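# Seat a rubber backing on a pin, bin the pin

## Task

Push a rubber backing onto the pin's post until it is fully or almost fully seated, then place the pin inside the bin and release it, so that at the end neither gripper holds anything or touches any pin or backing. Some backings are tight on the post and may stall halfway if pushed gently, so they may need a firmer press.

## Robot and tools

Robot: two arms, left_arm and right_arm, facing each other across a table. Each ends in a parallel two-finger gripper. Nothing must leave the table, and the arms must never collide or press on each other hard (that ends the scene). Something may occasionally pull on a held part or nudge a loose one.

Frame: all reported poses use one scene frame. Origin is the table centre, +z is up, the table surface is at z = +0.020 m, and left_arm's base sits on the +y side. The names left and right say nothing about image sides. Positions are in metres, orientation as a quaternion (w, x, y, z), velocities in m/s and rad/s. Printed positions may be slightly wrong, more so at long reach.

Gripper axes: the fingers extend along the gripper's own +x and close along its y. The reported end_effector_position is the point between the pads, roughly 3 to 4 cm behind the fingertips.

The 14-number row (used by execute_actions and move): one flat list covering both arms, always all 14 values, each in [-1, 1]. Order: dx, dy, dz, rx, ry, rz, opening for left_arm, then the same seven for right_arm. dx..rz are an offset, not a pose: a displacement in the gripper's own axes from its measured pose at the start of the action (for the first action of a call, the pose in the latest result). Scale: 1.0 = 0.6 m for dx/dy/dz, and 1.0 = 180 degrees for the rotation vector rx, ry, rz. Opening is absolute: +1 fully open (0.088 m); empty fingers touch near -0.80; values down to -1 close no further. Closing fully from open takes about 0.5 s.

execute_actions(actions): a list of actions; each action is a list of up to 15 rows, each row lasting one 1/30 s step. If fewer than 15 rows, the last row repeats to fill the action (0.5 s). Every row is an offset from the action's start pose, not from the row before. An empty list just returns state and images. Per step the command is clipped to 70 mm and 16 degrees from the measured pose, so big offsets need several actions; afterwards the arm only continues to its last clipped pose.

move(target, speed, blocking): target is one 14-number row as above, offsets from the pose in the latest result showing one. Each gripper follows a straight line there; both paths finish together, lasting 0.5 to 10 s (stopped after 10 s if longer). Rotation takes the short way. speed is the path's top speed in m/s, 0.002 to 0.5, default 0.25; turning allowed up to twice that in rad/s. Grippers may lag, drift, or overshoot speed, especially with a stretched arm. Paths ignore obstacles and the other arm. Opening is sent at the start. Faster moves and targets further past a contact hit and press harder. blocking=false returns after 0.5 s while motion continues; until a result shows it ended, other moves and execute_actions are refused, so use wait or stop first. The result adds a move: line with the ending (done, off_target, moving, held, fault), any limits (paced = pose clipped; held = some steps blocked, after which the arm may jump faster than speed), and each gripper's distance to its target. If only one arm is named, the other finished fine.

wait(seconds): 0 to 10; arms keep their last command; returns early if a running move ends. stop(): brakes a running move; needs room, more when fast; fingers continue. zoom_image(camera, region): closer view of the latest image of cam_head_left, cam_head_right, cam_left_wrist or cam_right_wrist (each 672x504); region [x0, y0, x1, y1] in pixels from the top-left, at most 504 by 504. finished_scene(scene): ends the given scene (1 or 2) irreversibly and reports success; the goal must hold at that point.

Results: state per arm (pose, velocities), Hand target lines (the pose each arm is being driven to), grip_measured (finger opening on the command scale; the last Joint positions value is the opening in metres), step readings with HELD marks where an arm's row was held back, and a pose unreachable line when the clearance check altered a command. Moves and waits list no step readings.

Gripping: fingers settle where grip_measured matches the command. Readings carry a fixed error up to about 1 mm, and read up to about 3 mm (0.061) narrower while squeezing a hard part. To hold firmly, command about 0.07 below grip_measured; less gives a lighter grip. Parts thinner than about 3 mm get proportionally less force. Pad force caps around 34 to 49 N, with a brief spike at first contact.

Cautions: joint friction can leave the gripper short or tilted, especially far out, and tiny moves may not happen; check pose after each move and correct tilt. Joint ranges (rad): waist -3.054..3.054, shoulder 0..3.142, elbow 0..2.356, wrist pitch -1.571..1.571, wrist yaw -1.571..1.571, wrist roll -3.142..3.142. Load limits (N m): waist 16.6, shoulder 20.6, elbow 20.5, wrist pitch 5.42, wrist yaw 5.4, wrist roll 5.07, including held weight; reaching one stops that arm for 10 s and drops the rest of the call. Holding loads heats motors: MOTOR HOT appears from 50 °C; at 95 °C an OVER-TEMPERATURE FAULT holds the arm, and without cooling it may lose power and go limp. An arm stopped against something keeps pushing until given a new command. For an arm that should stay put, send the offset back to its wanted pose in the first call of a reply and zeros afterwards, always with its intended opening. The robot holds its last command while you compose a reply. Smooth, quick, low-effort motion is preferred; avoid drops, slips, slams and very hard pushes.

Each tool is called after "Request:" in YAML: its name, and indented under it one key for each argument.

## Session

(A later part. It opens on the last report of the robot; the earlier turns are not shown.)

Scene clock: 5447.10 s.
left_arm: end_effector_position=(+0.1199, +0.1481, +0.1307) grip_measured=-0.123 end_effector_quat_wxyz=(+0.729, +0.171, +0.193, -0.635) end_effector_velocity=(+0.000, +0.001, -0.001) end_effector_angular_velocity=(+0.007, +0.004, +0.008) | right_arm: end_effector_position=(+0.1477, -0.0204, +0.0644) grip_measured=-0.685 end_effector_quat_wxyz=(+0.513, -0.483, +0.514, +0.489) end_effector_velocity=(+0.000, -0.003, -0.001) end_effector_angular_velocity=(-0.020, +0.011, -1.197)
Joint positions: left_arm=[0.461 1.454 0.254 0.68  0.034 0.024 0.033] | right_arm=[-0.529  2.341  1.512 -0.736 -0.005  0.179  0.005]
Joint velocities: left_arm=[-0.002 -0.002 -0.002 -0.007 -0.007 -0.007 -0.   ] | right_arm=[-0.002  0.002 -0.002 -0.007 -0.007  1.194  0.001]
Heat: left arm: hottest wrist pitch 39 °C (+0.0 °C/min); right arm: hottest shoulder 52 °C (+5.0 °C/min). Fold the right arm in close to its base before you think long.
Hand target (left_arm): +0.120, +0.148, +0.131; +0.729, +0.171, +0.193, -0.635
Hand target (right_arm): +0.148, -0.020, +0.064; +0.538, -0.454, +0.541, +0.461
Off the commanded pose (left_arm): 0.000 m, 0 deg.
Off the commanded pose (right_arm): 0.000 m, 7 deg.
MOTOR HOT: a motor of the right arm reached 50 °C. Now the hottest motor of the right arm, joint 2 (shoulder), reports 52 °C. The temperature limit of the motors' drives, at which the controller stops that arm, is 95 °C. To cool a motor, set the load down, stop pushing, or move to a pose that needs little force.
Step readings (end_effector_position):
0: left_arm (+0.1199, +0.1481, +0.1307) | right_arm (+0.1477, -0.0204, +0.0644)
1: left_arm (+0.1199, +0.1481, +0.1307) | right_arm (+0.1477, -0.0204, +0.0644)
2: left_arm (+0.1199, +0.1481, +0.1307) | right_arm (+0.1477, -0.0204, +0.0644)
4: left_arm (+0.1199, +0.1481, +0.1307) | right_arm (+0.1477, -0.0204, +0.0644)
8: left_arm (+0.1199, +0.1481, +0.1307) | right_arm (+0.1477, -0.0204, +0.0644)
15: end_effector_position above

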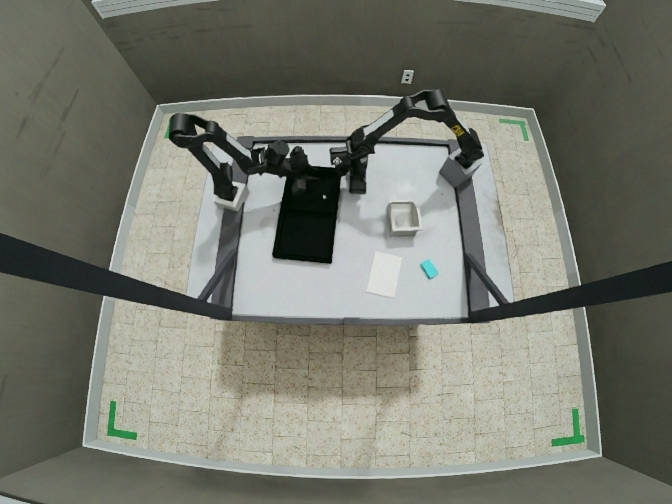

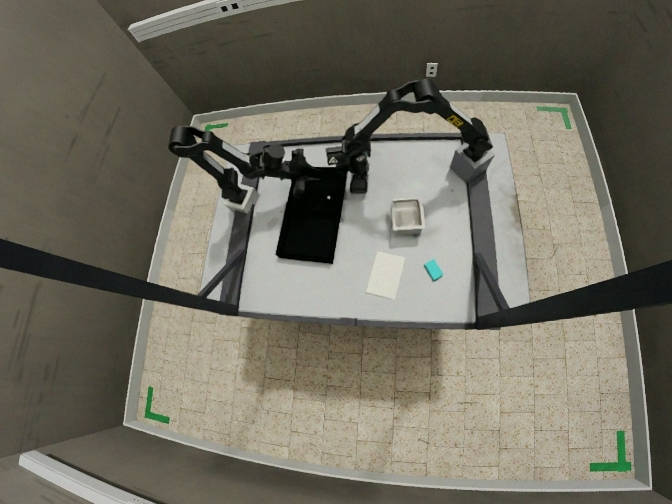

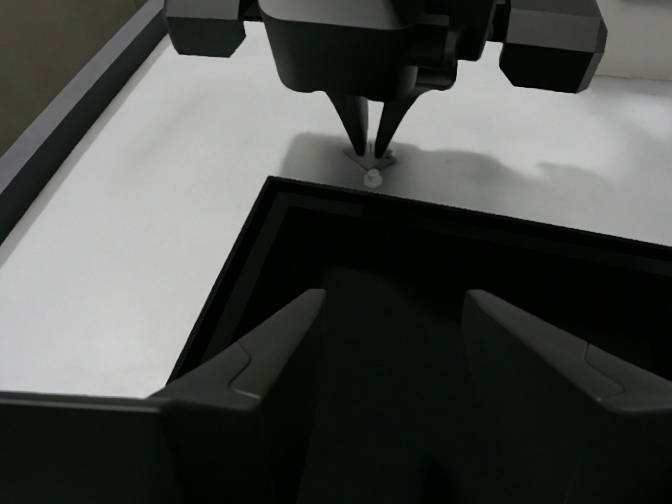

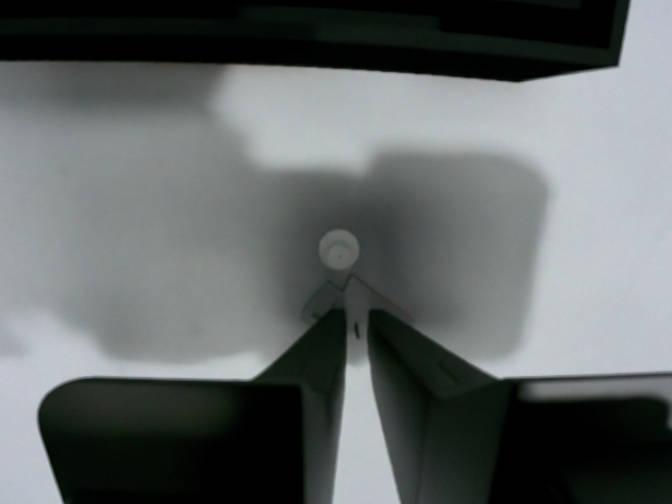

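Request:
move:
  target: [0,0,0,0,0,0,-0.12, 0,0,0,0.444,0,0,-0.68]
  speed: 0.5

Request:
zoom_image:
  camera: "cam_right_wrist"
  region: [290, 250, 430, 400]

Scene clock: 5454.73 s.
left_arm: end_effector_position=(+0.1199, +0.1481, +0.1307) grip_measured=-0.123 end_effector_quat_wxyz=(+0.729, +0.171, +0.193, -0.635) end_effector_velocity=(+0.000, -0.000, +0.003) end_effector_angular_velocity=(-0.012, +0.001, +0.008) | right_arm: end_effector_position=(+0.1477, -0.0204, +0.0644) grip_measured=-0.682 end_effector_quat_wxyz=(+0.704, -0.042, +0.708, +0.046) end_effector_velocity=(+0.000, -0.003, +0.001) end_effector_angular_velocity=(-0.008, +0.006, +0.005)
Joint positions: left_arm=[0.461 1.454 0.254 0.68  0.034 0.024 0.033] | right_arm=[-0.529  2.341  1.512 -0.736 -0.005  1.571  0.006]
Joint velocities: left_arm=[-0.002 -0.007 -0.002  0.007 -0.007 -0.007 -0.   ] | right_arm=[-0.002 -0.007 -0.007 -0.007 -0.007 -0.007 -0.   ]
Heat: left arm: hottest wrist pitch 39 °C (+0.0 °C/min); right arm: hottest shoulder 53 °C (+5.1 °C/min). Fold the right arm in close to its base before you think long.
Hand target (left_arm): +0.120, +0.148, +0.131; +0.729, +0.171, +0.193, -0.635
Hand target (right_arm): +0.148, -0.020, +0.064; +0.704, -0.041, +0.708, +0.044
Off the commanded pose (left_arm): 0.000 m, 0 deg.
Off the commanded pose (right_arm): 0.000 m, 0 deg.
MOTOR HOT: still on. Now the hottest motor of the right arm, joint 2 (shoulder), reports 53 °C; a drive's own limit is 95 °C.
move: done

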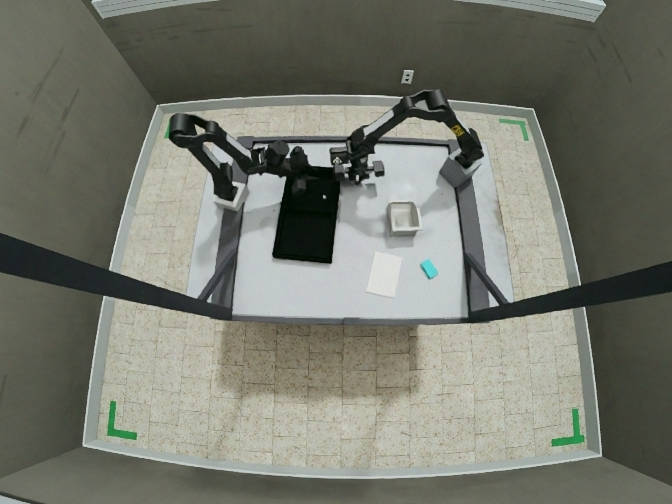

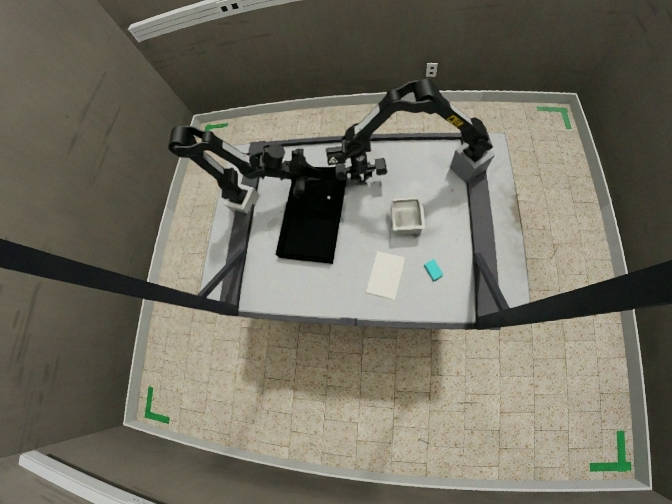

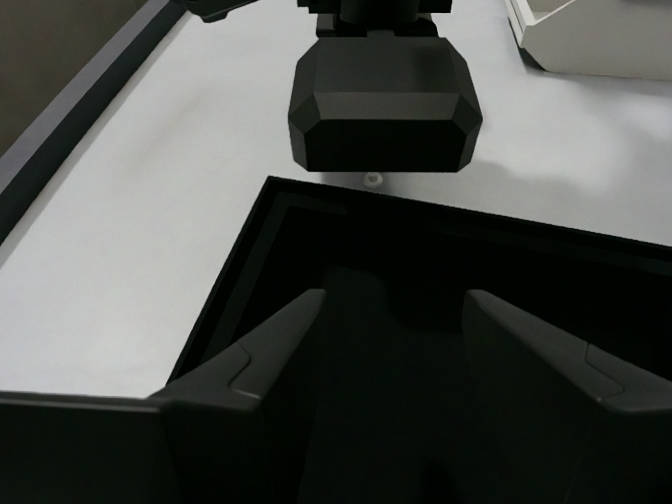

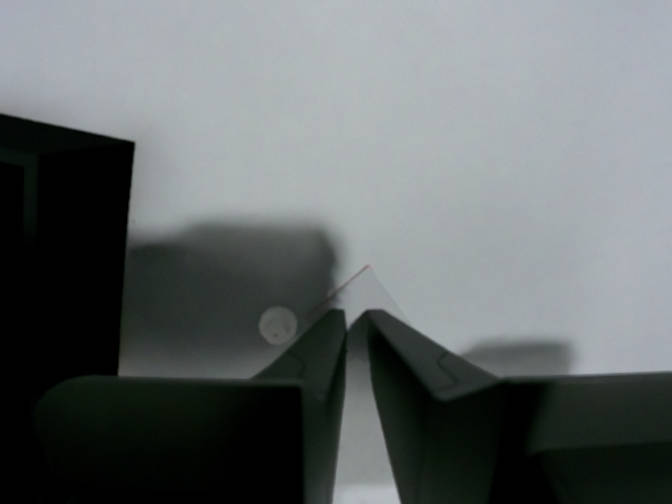

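Region (290, 250, 430, 400) of cam_right_wrist's 672x504 image, scaled by 3.360, with more detail than that image has; it fills the left 470 columns of this view, and the rest is white.

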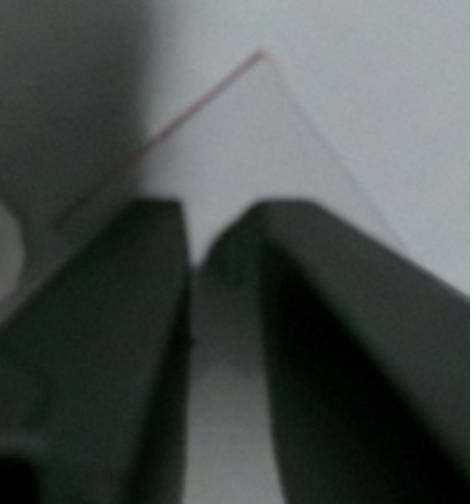

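Request:
execute_actions:
  actions:
    - [[0,0,0,0,0,0,-0.12, 0,0,0,0,0,0,-0.70],[0,0,0,0,0,0,-0.12, 0,0,0,0,0,0,-0.72],[0,0,0,0,0,0,-0.12, 0,0,0,0,0,0,-0.735],[0,0,0,0,0,0,-0.12, 0,0,0,0,0,0,-0.75],[0,0,0,0,0,0,-0.12, 0,0,0,0,0,0,-0.76],[0,0,0,0,0,0,-0.12, 0,0,0,0,0,0,-0.77],[0,0,0,0,0,0,-0.12, 0,0,0,0,0,0,-0.78],[0,0,0,0,0,0,-0.12, 0,0,0,0,0,0,-0.79],[0,0,0,0,0,0,-0.12, 0,0,0,0,0,0,-0.80],[0,0,0,0,0,0,-0.12, 0,0,0,0,0,0,-0.81],[0,0,0,0,0,0,-0.12, 0,0,0,0,0,0,-0.82],[0,0,0,0,0,0,-0.12, 0,0,0,0,0,0,-0.83],[0,0,0,0,0,0,-0.12, 0,0,0,0,0,0,-0.84]]
    - [[0,0,0,0,0,0,-0.12, 0,0,0,0,0,0,-0.84],[0,0,0,0,0,0,-0.12, 0,0,0,0,0,0,-0.84],[0,0,0,0,0,0,-0.12, 0,0,0,0,0,0,-0.80],[0,0,0,0,0,0,-0.12, 0,0,0,0,0,0,-0.78],[0,0,0,0,0,0,-0.12, 0,0,0,0,0,0,-0.76],[0,0,0,0,0,0,-0.12, 0,0,0,0,0,0,-0.73],[0,0,0,0,0,0,-0.12, 0,0,0,0,0,0,-0.70],[0,0,0,0,0,0,-0.12, 0,0,0,0,0,0,-0.67],[0,0,0,0,0,0,-0.12, 0,0,0,0,0,0,-0.64],[0,0,0,0,0,0,-0.12, 0,0,0,0,0,0,-0.62]]

Request:
zoom_image:
  camera: "cam_right_wrist"
  region: [240, 250, 430, 400]

Scene clock: 5474.03 s.
left_arm: end_effector_position=(+0.1199, +0.1481, +0.1307) grip_measured=-0.123 end_effector_quat_wxyz=(+0.729, +0.171, +0.193, -0.635) end_effector_velocity=(+0.002, +0.005, -0.006) end_effector_angular_velocity=(+0.029, -0.012, +0.013) | right_arm: end_effector_position=(+0.1477, -0.0204, +0.0644) grip_measured=-0.633 end_effector_quat_wxyz=(+0.704, -0.042, +0.708, +0.045) end_effector_velocity=(+0.001, -0.005, +0.000) end_effector_angular_velocity=(-0.023, +0.005, +0.005)
Joint positions: left_arm=[0.461 1.454 0.254 0.68  0.034 0.024 0.033] | right_arm=[-0.529  2.341  1.512 -0.736 -0.005  1.572  0.008]
Joint velocities: left_arm=[-0.002 -0.002 -0.007 -0.022 -0.022  0.007 -0.   ] | right_arm=[-0.002 -0.002 -0.002 -0.022 -0.007 -0.007  0.006]
Heat: left arm: hottest wrist pitch 39 °C (+0.0 °C/min); right arm: hottest shoulder 54 °C (+6.0 °C/min). Fold the right arm in close to its base before you think long.
Hand target (left_arm): +0.120, +0.148, +0.131; +0.729, +0.171, +0.193, -0.635
Hand target (right_arm): +0.148, -0.020, +0.064; +0.704, -0.042, +0.708, +0.045
Off the commanded pose (left_arm): 0.000 m, 0 deg.
Off the commanded pose (right_arm): 0.000 m, 0 deg.
MOTOR HOT: still on. Now the hottest motor of the right arm, joint 2 (shoulder), reports 54 °C; a drive's own limit is 95 °C.
Step readings (end_effector_position; steps 1 to 15: 1st action; 16 to 30: 2nd action):
0: left_arm (+0.1199, +0.1481, +0.1307) | right_arm (+0.1477, -0.0204, +0.0644)
1: left_arm (+0.1199, +0.1481, +0.1307) | right_arm (+0.1477, -0.0204, +0.0644)
2: left_arm (+0.1199, +0.1481, +0.1307) | right_arm (+0.1477, -0.0204, +0.0644)
4: left_arm (+0.1199, +0.1481, +0.1307) | right_arm (+0.1477, -0.0204, +0.0644)
8: left_arm (+0.1199, +0.1481, +0.1307) | right_arm (+0.1477, -0.0204, +0.0644)
15: left_arm (+0.1199, +0.1481, +0.1307) | right_arm (+0.1477, -0.0204, +0.0644)
16: left_arm (+0.1199, +0.1481, +0.1307) | right_arm (+0.1477, -0.0204, +0.0644)
17: left_arm (+0.1199, +0.1481, +0.1307) | right_arm (+0.1477, -0.0204, +0.0644)
19: left_arm (+0.1199, +0.1481, +0.1307) | right_arm (+0.1477, -0.0204, +0.0644)
23: left_arm (+0.1199, +0.1481, +0.1307) | right_arm (+0.1477, -0.0204, +0.0644)
30: end_effector_position above

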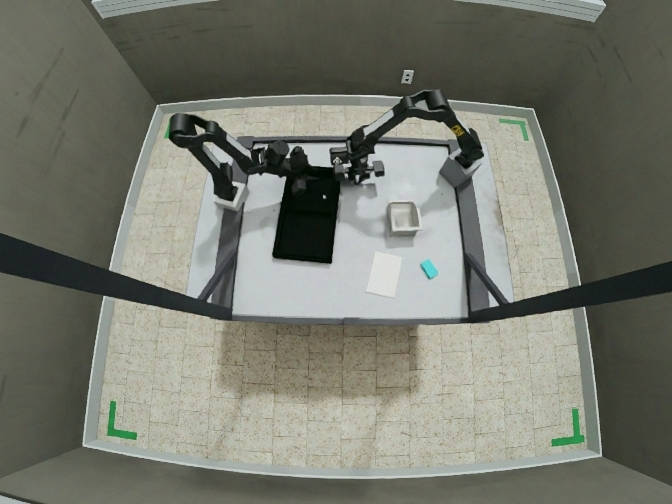

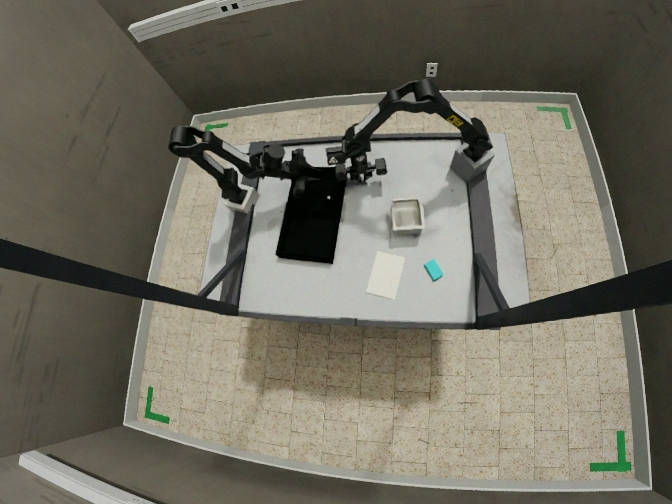

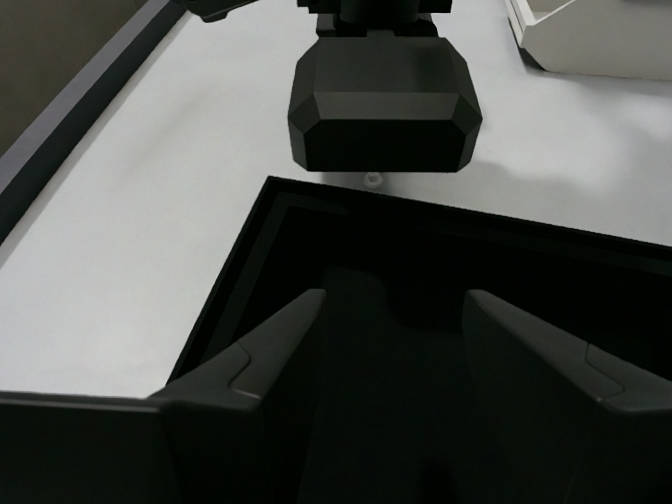

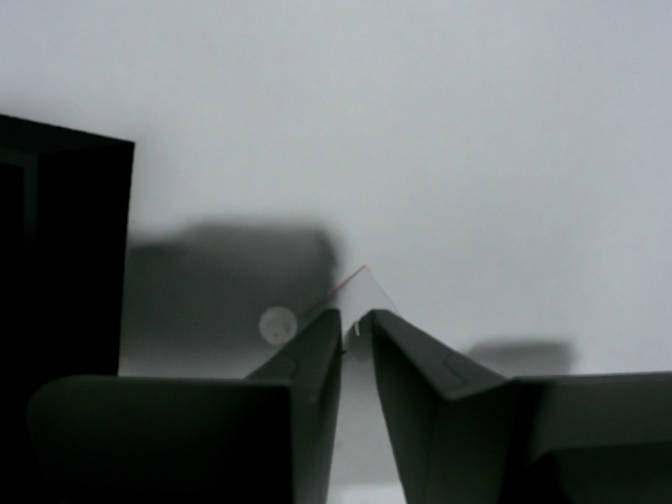

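Region (240, 250, 430, 400) of cam_right_wrist's 672x504 image, scaled by 2.653, with more detail than that image has; it fills the top 398 rows of this view, and the rest is white.

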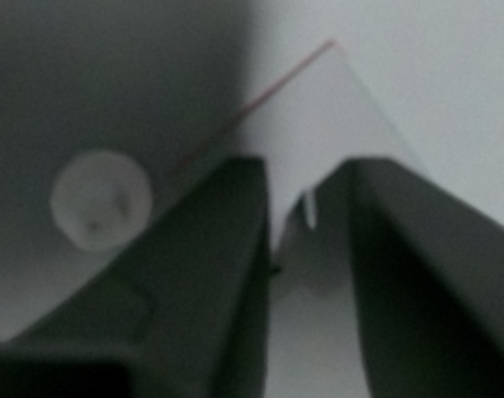

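Request:
move:
  target: [0,0,0,0,0,0,-0.12, -0.022,0.005,0,-0.5,0,0,-0.62]
  speed: 0.5

Request:
zoom_image:
  camera: "cam_right_wrist"
  region: [290, 200, 430, 350]

Scene clock: 5508.77 s.
left_arm: end_effector_position=(+0.1199, +0.1481, +0.1307) grip_measured=-0.123 end_effector_quat_wxyz=(+0.729, +0.171, +0.193, -0.635) end_effector_velocity=(+0.000, -0.000, +0.001) end_effector_angular_velocity=(-0.007, +0.001, +0.008) | right_arm: end_effector_position=(+0.1477, -0.0207, +0.0724) grip_measured=-0.622 end_effector_quat_wxyz=(+0.466, -0.529, +0.472, +0.528) end_effector_velocity=(+0.000, -0.003, -0.001) end_effector_angular_velocity=(-0.013, +0.006, +0.034)
Joint positions: left_arm=[0.461 1.454 0.254 0.68  0.034 0.024 0.033] | right_arm=[-0.529  2.332  1.533 -0.779 -0.005  0.005  0.009]
Joint velocities: left_arm=[-0.002 -0.002 -0.002  0.007 -0.007 -0.007 -0.   ] | right_arm=[-0.002  0.002 -0.002 -0.007 -0.007 -0.037 -0.   ]
Heat: left arm: hottest wrist pitch 39 °C (+0.0 °C/min); right arm: hottest shoulder 56 °C (+4.0 °C/min). Fold the right arm in close to its base before you think long.
Hand target (left_arm): +0.120, +0.148, +0.131; +0.729, +0.171, +0.193, -0.635
Hand target (right_arm): +0.147, -0.018, +0.077; -0.468, +0.527, -0.469, -0.532
Off the commanded pose (left_arm): 0.000 m, 0 deg.
Off the commanded pose (right_arm): 0.006 m, 1 deg.
MOTOR HOT: still on. Now the hottest motor of the right arm, joint 2 (shoulder), reports 56 °C; a drive's own limit is 95 °C.
move: done

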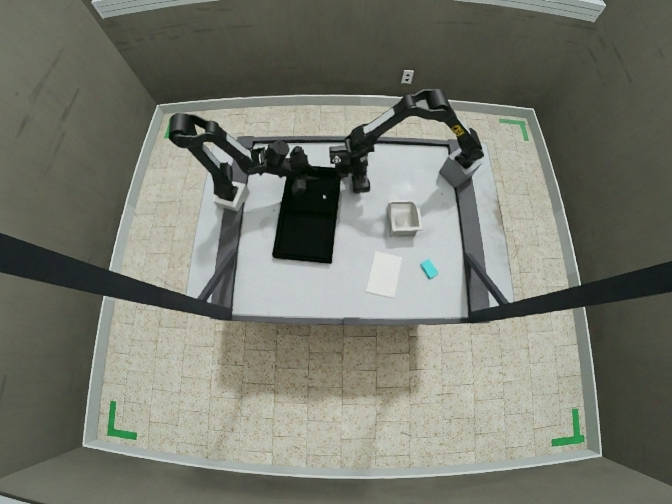

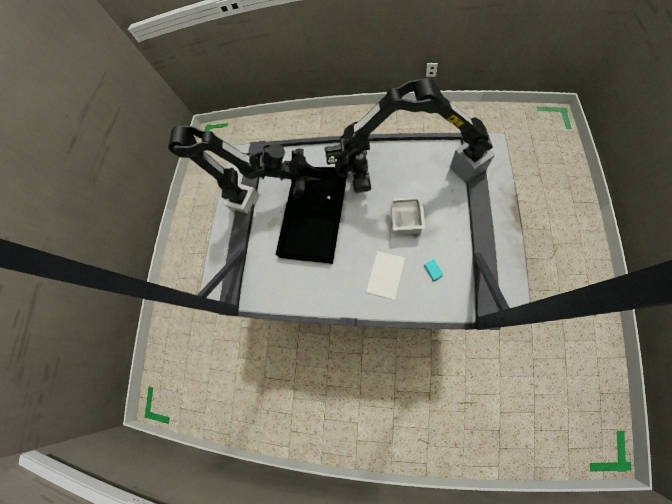

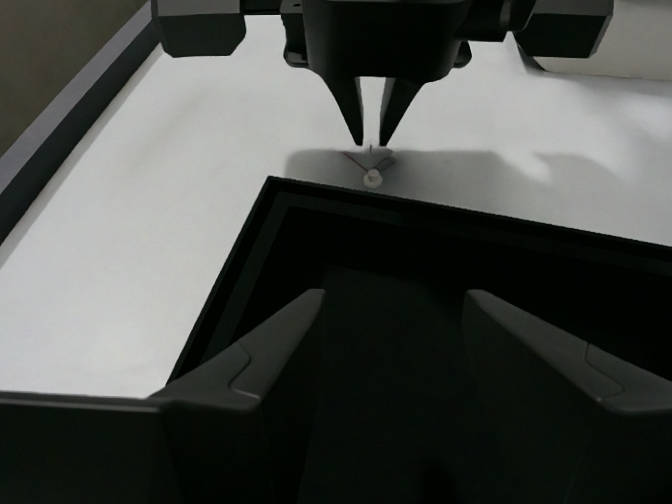

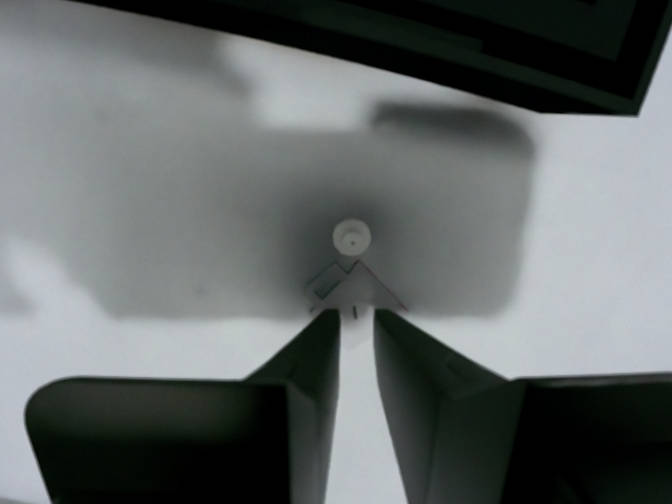

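Region (290, 200, 430, 350) of cam_right_wrist's 672x504 image, scaled by 3.360, with more detail than that image has; it fills the left 470 columns of this view, and the rest is white.

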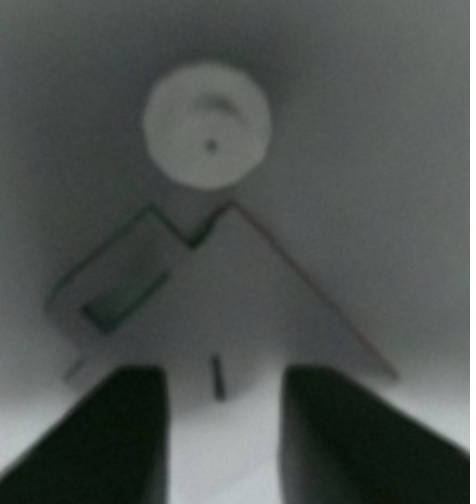

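Request:
move:
  target: [0,0,0,0,0,0,-0.12, 0.019,0,0.032,0,0.002,0,-0.62]
  speed: 0.05

Request:
zoom_image:
  camera: "cam_right_wrist"
  region: [290, 270, 430, 420]

Scene clock: 5518.53 s.
left_arm: end_effector_position=(+0.1199, +0.1481, +0.1307) grip_measured=-0.123 end_effector_quat_wxyz=(+0.729, +0.171, +0.193, -0.635) end_effector_velocity=(+0.000, +0.001, -0.001) end_effector_angular_velocity=(+0.005, +0.017, +0.015) | right_arm: end_effector_position=(+0.1452, -0.0006, +0.0662) grip_measured=-0.622 end_effector_quat_wxyz=(+0.467, -0.528, +0.471, +0.530) end_effector_velocity=(+0.002, +0.003, +0.004) end_effector_angular_velocity=(+0.006, +0.008, -0.000)
Joint positions: left_arm=[0.461 1.454 0.254 0.68  0.034 0.024 0.033] | right_arm=[-0.529  2.408  1.647 -0.81  -0.005  0.004  0.009]
Joint velocities: left_arm=[-0.002 -0.002 -0.002 -0.007 -0.007 -0.022  0.   ] | right_arm=[-0.007 -0.002  0.012 -0.007 -0.007 -0.007 -0.   ]
Heat: left arm: hottest wrist pitch 39 °C (+0.0 °C/min); right arm: hottest shoulder 58 °C (+5.0 °C/min). Fold the right arm in close to its base before you think long.
Hand target (left_arm): +0.120, +0.148, +0.131; +0.729, +0.171, +0.193, -0.635
Hand target (right_arm): +0.145, -0.002, +0.061; -0.465, +0.531, -0.474, -0.527
Off the commanded pose (left_arm): 0.000 m, 0 deg.
Off the commanded pose (right_arm): 0.005 m, 1 deg.
MOTOR HOT: still on. Now the hottest motor of the right arm, joint 2 (shoulder), reports 58 °C; a drive's own limit is 95 °C.
move: done

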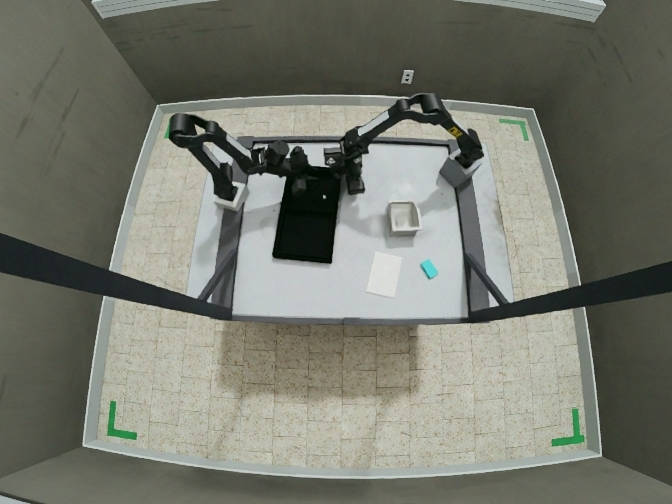

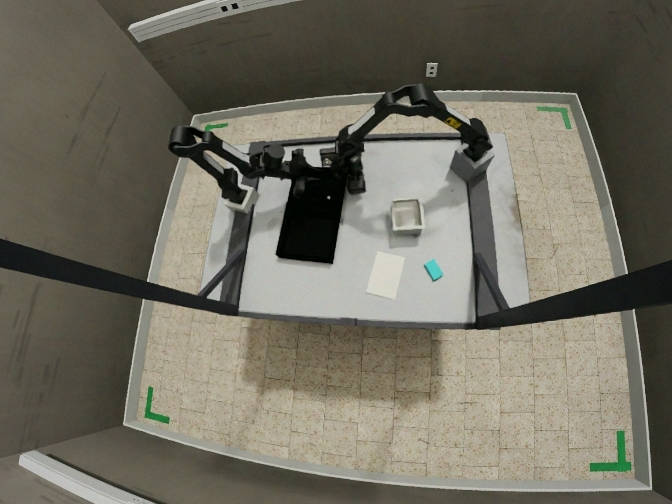

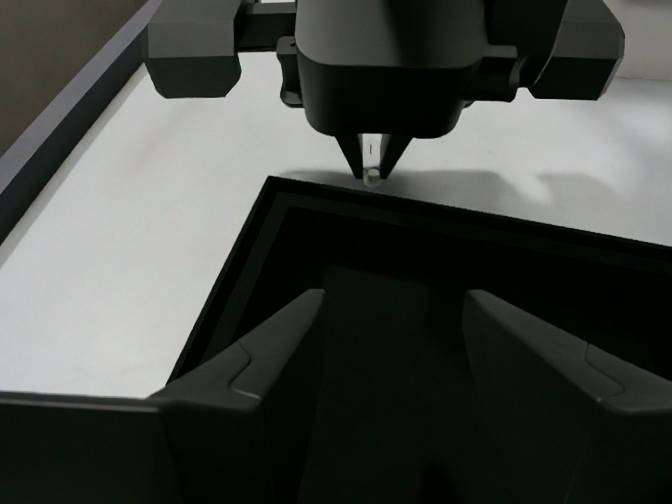

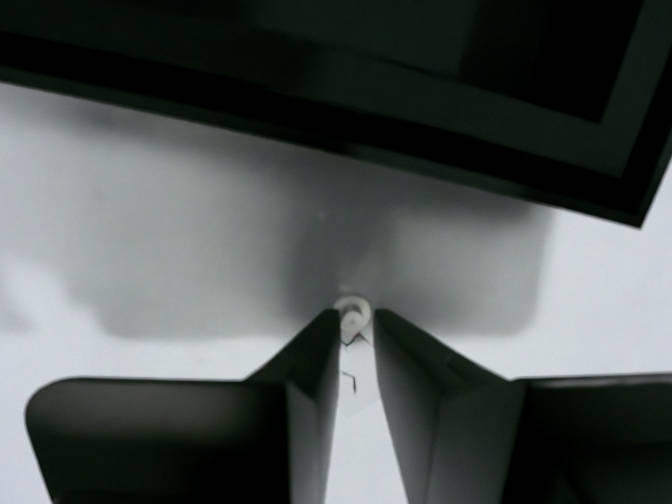

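Region (290, 270, 430, 420) of cam_right_wrist's 672x504 image, scaled by 3.360, with more detail than that image has; it fills the left 470 columns of this view, and the rest is white.

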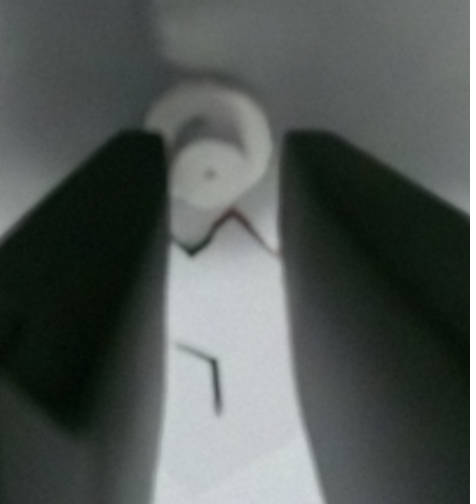

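Request:
execute_actions:
  actions:
    - [[0,0,0,0,0,0,-0.12, 0.010,0,-0.004,0,0.003,0,-0.61],[0,0,0,0,0,0,-0.12, 0.012,0,-0.0045,0,0.0031,0,-0.61],[0,0,0,0,0,0,-0.12, 0.014,0,-0.005,0,0.0033,0,-0.61],[0,0,0,0,0,0,-0.12, 0.0155,0,-0.005,0,0.0033,0,-0.61],[0,0,0,0,0,0,-0.12, 0.017,0,-0.005,0,0.0033,0,-0.61],[0,0,0,0,0,0,-0.12, 0.0183,0,-0.005,0,0.0033,0,-0.61]]

Request:
zoom_image:
  camera: "cam_right_wrist"
  region: [290, 270, 430, 420]

Scene clock: 5541.67 s.
left_arm: end_effector_position=(+0.1199, +0.1481, +0.1307) grip_measured=-0.123 end_effector_quat_wxyz=(+0.729, +0.171, +0.193, -0.635) end_effector_velocity=(+0.002, +0.002, -0.002) end_effector_angular_velocity=(+0.008, -0.003, +0.020) | right_arm: end_effector_position=(+0.1449, +0.0021, +0.0646) grip_measured=-0.612 end_effector_quat_wxyz=(+0.471, -0.525, +0.468, +0.534) end_effector_velocity=(+0.002, -0.000, -0.001) end_effector_angular_velocity=(+0.002, +0.007, +0.015)
Joint positions: left_arm=[0.461 1.454 0.254 0.68  0.034 0.024 0.033] | right_arm=[-0.529  2.411  1.645 -0.792 -0.005  0.004  0.009]
Joint velocities: left_arm=[-0.002 -0.002 -0.002 -0.007 -0.022 -0.007 -0.   ] | right_arm=[-0.007 -0.002 -0.007  0.007 -0.007 -0.022 -0.   ]
Heat: left arm: hottest wrist pitch 39 °C (+0.0 °C/min); right arm: hottest shoulder 56 °C (+1.0 °C/min). Fold the right arm in close to its base before you think long.
Hand target (left_arm): +0.120, +0.148, +0.131; +0.729, +0.171, +0.193, -0.635
Hand target (right_arm): +0.146, -0.004, +0.055; -0.465, +0.531, -0.473, -0.527
Off the commanded pose (left_arm): 0.000 m, 0 deg.
Off the commanded pose (right_arm): 0.011 m, 1 deg.
MOTOR HOT: still on. Now the hottest motor of the right arm, joint 2 (shoulder), reports 56 °C; a drive's own limit is 95 °C.
Step readings (end_effector_position):
0: left_arm (+0.1199, +0.1481, +0.1307) | right_arm (+0.1452, -0.0006, +0.0660)
1: left_arm (+0.1199, +0.1481, +0.1307) | right_arm (+0.1452, -0.0006, +0.0660)
2: left_arm (+0.1199, +0.1481, +0.1307) | right_arm (+0.1452, -0.0006, +0.0660)
4: left_arm (+0.1199, +0.1481, +0.1307) | right_arm (+0.1451, +0.0006, +0.0659)
8: left_arm (+0.1199, +0.1481, +0.1307) | right_arm (+0.1449, +0.0017, +0.0648)
15: end_effector_position above

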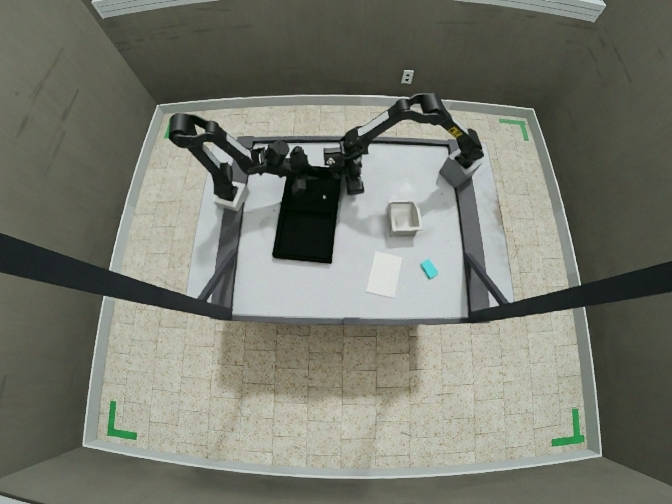

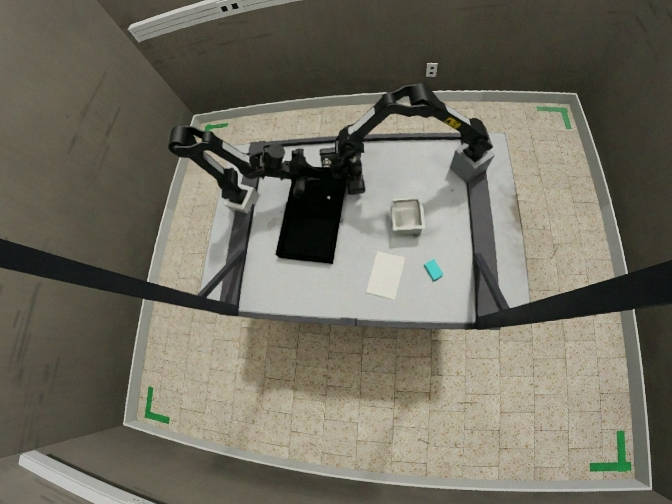

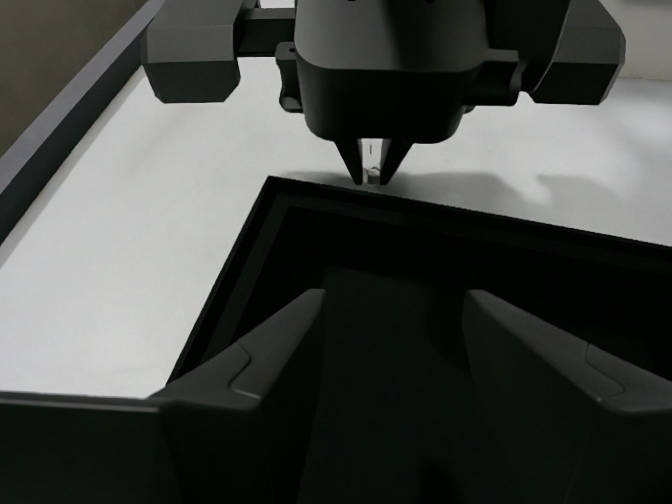

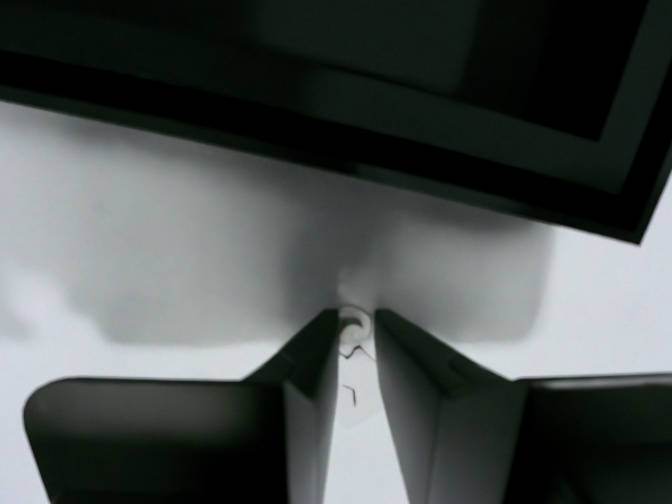

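Region (290, 270, 430, 420) of cam_right_wrist's 672x504 image, scaled by 3.360, with more detail than that image has; it fills the left 470 columns of this view, and the rest is white.

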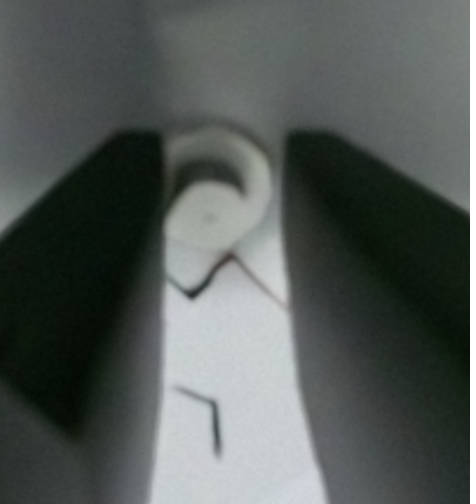

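Request:
execute_actions:
  actions:
    - [[0,0,0,0,0,0,-0.12, 0.012,0,-0.0052,0,0.0062,0,-0.61],[0,0,0,0,0,0,-0.12, 0.014,0,-0.006,0,0.0072,0,-0.61],[0,0,0,0,0,0,-0.12, 0.0155,0,-0.0067,0,0.008,0,-0.61],[0,0,0,0,0,0,-0.12, 0.017,0,-0.0073,0,0.0088,0,-0.61],[0,0,0,0,0,0,-0.12, 0.018,0,-0.0077,0,0.0093,0,-0.61]]

Request:
zoom_image:
  camera: "cam_right_wrist"
  region: [290, 270, 430, 420]

Scene clock: 5553.37 s.
left_arm: end_effector_position=(+0.1199, +0.1481, +0.1307) grip_measured=-0.123 end_effector_quat_wxyz=(+0.729, +0.171, +0.193, -0.635) end_effector_velocity=(+0.000, -0.000, +0.001) end_effector_angular_velocity=(-0.007, +0.001, +0.008) | right_arm: end_effector_position=(+0.1449, +0.0019, +0.0636) grip_measured=-0.612 end_effector_quat_wxyz=(+0.470, -0.526, +0.468, +0.533) end_effector_velocity=(+0.002, -0.003, -0.002) end_effector_angular_velocity=(-0.013, +0.006, +0.000)
Joint positions: left_arm=[0.461 1.454 0.254 0.68  0.034 0.024 0.033] | right_arm=[-0.529  2.415  1.648 -0.795 -0.005  0.004  0.009]
Joint velocities: left_arm=[-0.002 -0.002 -0.002  0.007 -0.007 -0.007 -0.   ] | right_arm=[-0.007  0.002 -0.002 -0.007 -0.007 -0.007 -0.   ]
Heat: left arm: hottest wrist pitch 39 °C (+0.0 °C/min); right arm: hottest shoulder 55 °C (+0.0 °C/min). Fold the right arm in close to its base before you think long.
Hand target (left_arm): +0.120, +0.148, +0.131; +0.729, +0.171, +0.193, -0.635
Hand target (right_arm): +0.145, -0.002, +0.054; -0.464, +0.532, -0.474, -0.526
Off the commanded pose (left_arm): 0.000 m, 0 deg.
Off the commanded pose (right_arm): 0.011 m, 1 deg.
MOTOR HOT: still on. Now the hottest motor of the right arm, joint 2 (shoulder), reports 55 °C; a drive's own limit is 95 °C.
Step readings (end_effector_position):
0: left_arm (+0.1199, +0.1481, +0.1307) | right_arm (+0.1449, +0.0021, +0.0645)
1: left_arm (+0.1199, +0.1481, +0.1307) | right_arm (+0.1449, +0.0021, +0.0645)
2: left_arm (+0.1199, +0.1481, +0.1307) | right_arm (+0.1449, +0.0020, +0.0643)
4: left_arm (+0.1199, +0.1481, +0.1307) | right_arm (+0.1449, +0.0018, +0.0638)
8: left_arm (+0.1199, +0.1481, +0.1307) | right_arm (+0.1449, +0.0018, +0.0635)
15: end_effector_position above

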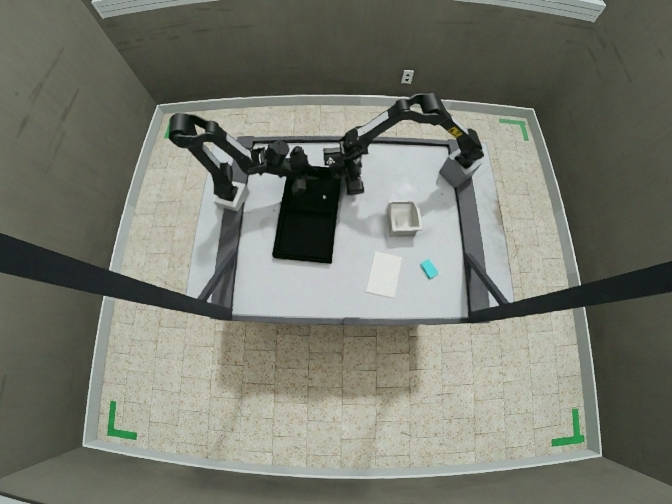

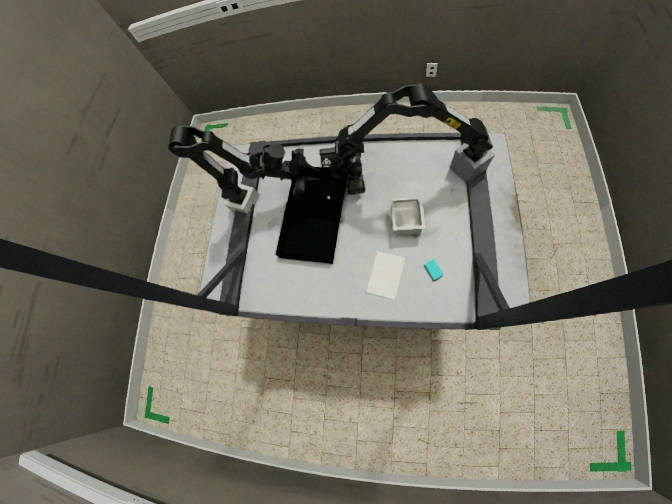

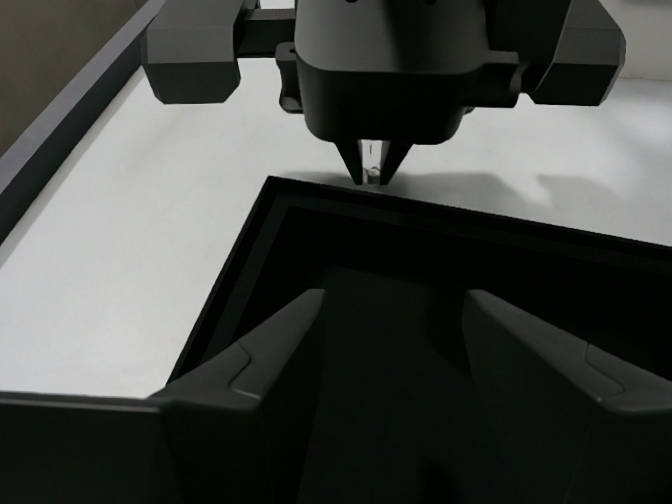

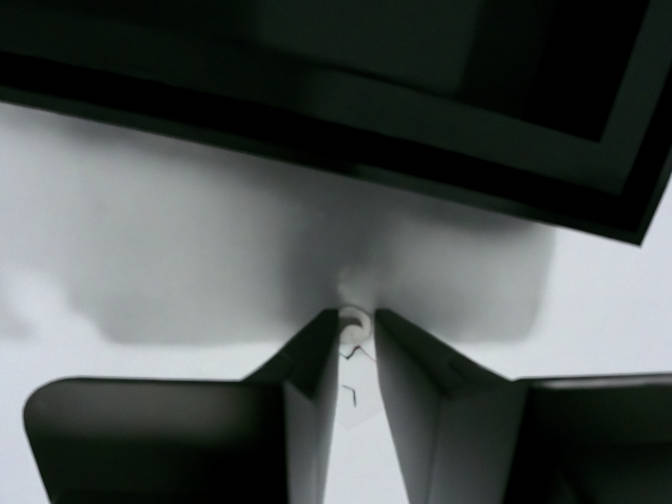

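Region (290, 270, 430, 420) of cam_right_wrist's 672x504 image, scaled by 3.360, with more detail than that image has; it fills the left 470 columns of this view, and the rest is white.

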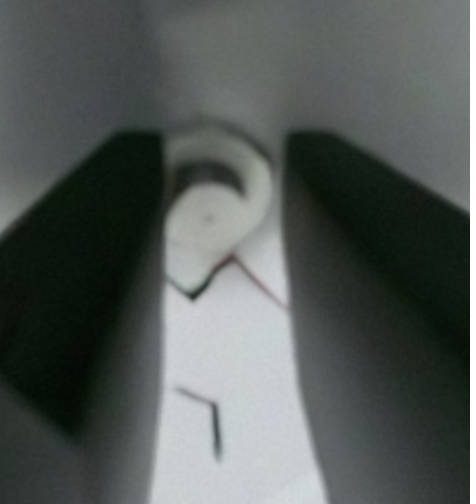

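Request:
execute_actions:
  actions:
    - [[0,0,0,0,0,0,-0.12, 0,0,0,0,0,0,-0.61],[0,0,0,0,0,0,-0.12, -0.003,0,0.0013,0,-0.0015,0,-0.61],[0,0,0,0,0,0,-0.12, -0.005,0,0.0021,0,-0.0026,0,-0.61],[0,0,0,0,0,0,-0.12, -0.007,0,0.003,0,-0.0036,0,-0.61],[0,0,0,0,0,0,-0.12, -0.0083,0,0.0036,0,-0.0043,0,-0.61]]

Scene clock: 5566.03 s.
left_arm: end_effector_position=(+0.1199, +0.1481, +0.1307) grip_measured=-0.123 end_effector_quat_wxyz=(+0.729, +0.171, +0.193, -0.635) end_effector_velocity=(-0.002, +0.001, -0.003) end_effector_angular_velocity=(+0.009, +0.025, +0.002) | right_arm: end_effector_position=(+0.1449, +0.0024, +0.0649) grip_measured=-0.612 end_effector_quat_wxyz=(+0.470, -0.525, +0.468, +0.534) end_effector_velocity=(-0.002, -0.002, +0.000) end_effector_angular_velocity=(-0.008, +0.006, +0.025)
Joint positions: left_arm=[0.461 1.454 0.254 0.68  0.034 0.024 0.033] | right_arm=[-0.529  2.412  1.648 -0.795 -0.005  0.004  0.009]
Joint velocities: left_arm=[-0.002  0.002 -0.002 -0.007  0.007 -0.022 -0.   ] | right_arm=[ 0.002 -0.002 -0.002 -0.007 -0.007 -0.022 -0.   ]
Heat: left arm: hottest wrist pitch 39 °C (+0.0 °C/min); right arm: hottest shoulder 53 °C (-3.0 °C/min). Fold the right arm in close to its base before you think long.
Hand target (left_arm): +0.120, +0.148, +0.131; +0.729, +0.171, +0.193, -0.635
Hand target (right_arm): +0.145, +0.004, +0.069; -0.473, +0.522, -0.465, -0.536
Off the commanded pose (left_arm): 0.000 m, 0 deg.
Off the commanded pose (right_arm): 0.004 m, 1 deg.
MOTOR HOT: still on. Now the hottest motor of the right arm, joint 2 (shoulder), reports 53 °C; a drive's own limit is 95 °C.
Step readings (end_effector_position):
0: left_arm (+0.1199, +0.1481, +0.1307) | right_arm (+0.1449, +0.0019, +0.0636)
1: left_arm (+0.1199, +0.1481, +0.1307) | right_arm (+0.1449, +0.0019, +0.0636)
2: left_arm (+0.1199, +0.1481, +0.1307) | right_arm (+0.1449, +0.0019, +0.0636)
4: left_arm (+0.1199, +0.1481, +0.1307) | right_arm (+0.1449, +0.0021, +0.0641)
8: left_arm (+0.1199, +0.1481, +0.1307) | right_arm (+0.1449, +0.0023, +0.0647)
15: end_effector_position above

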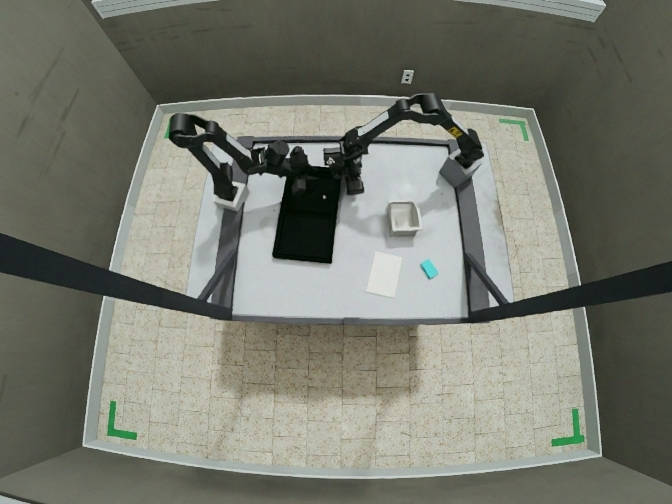

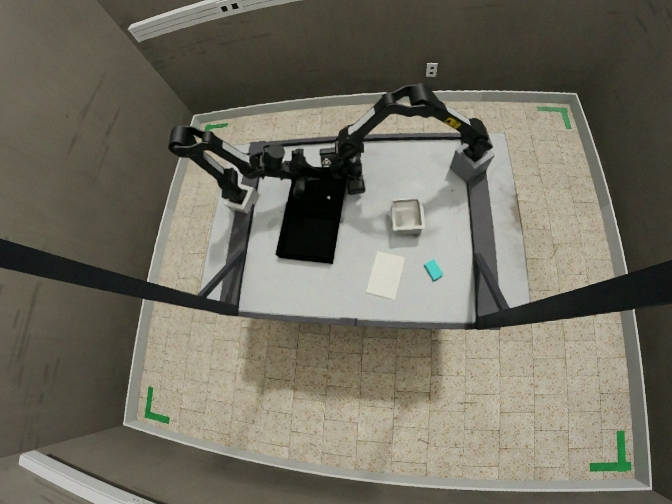

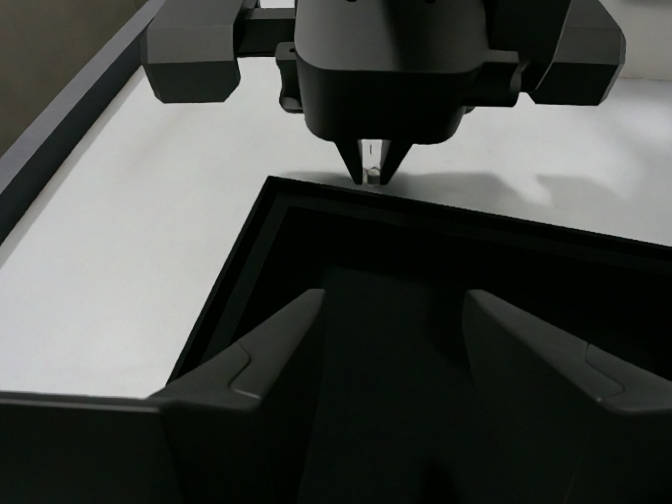

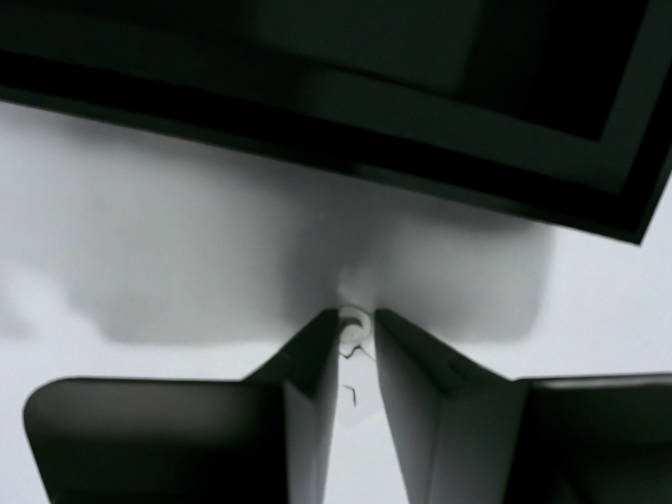

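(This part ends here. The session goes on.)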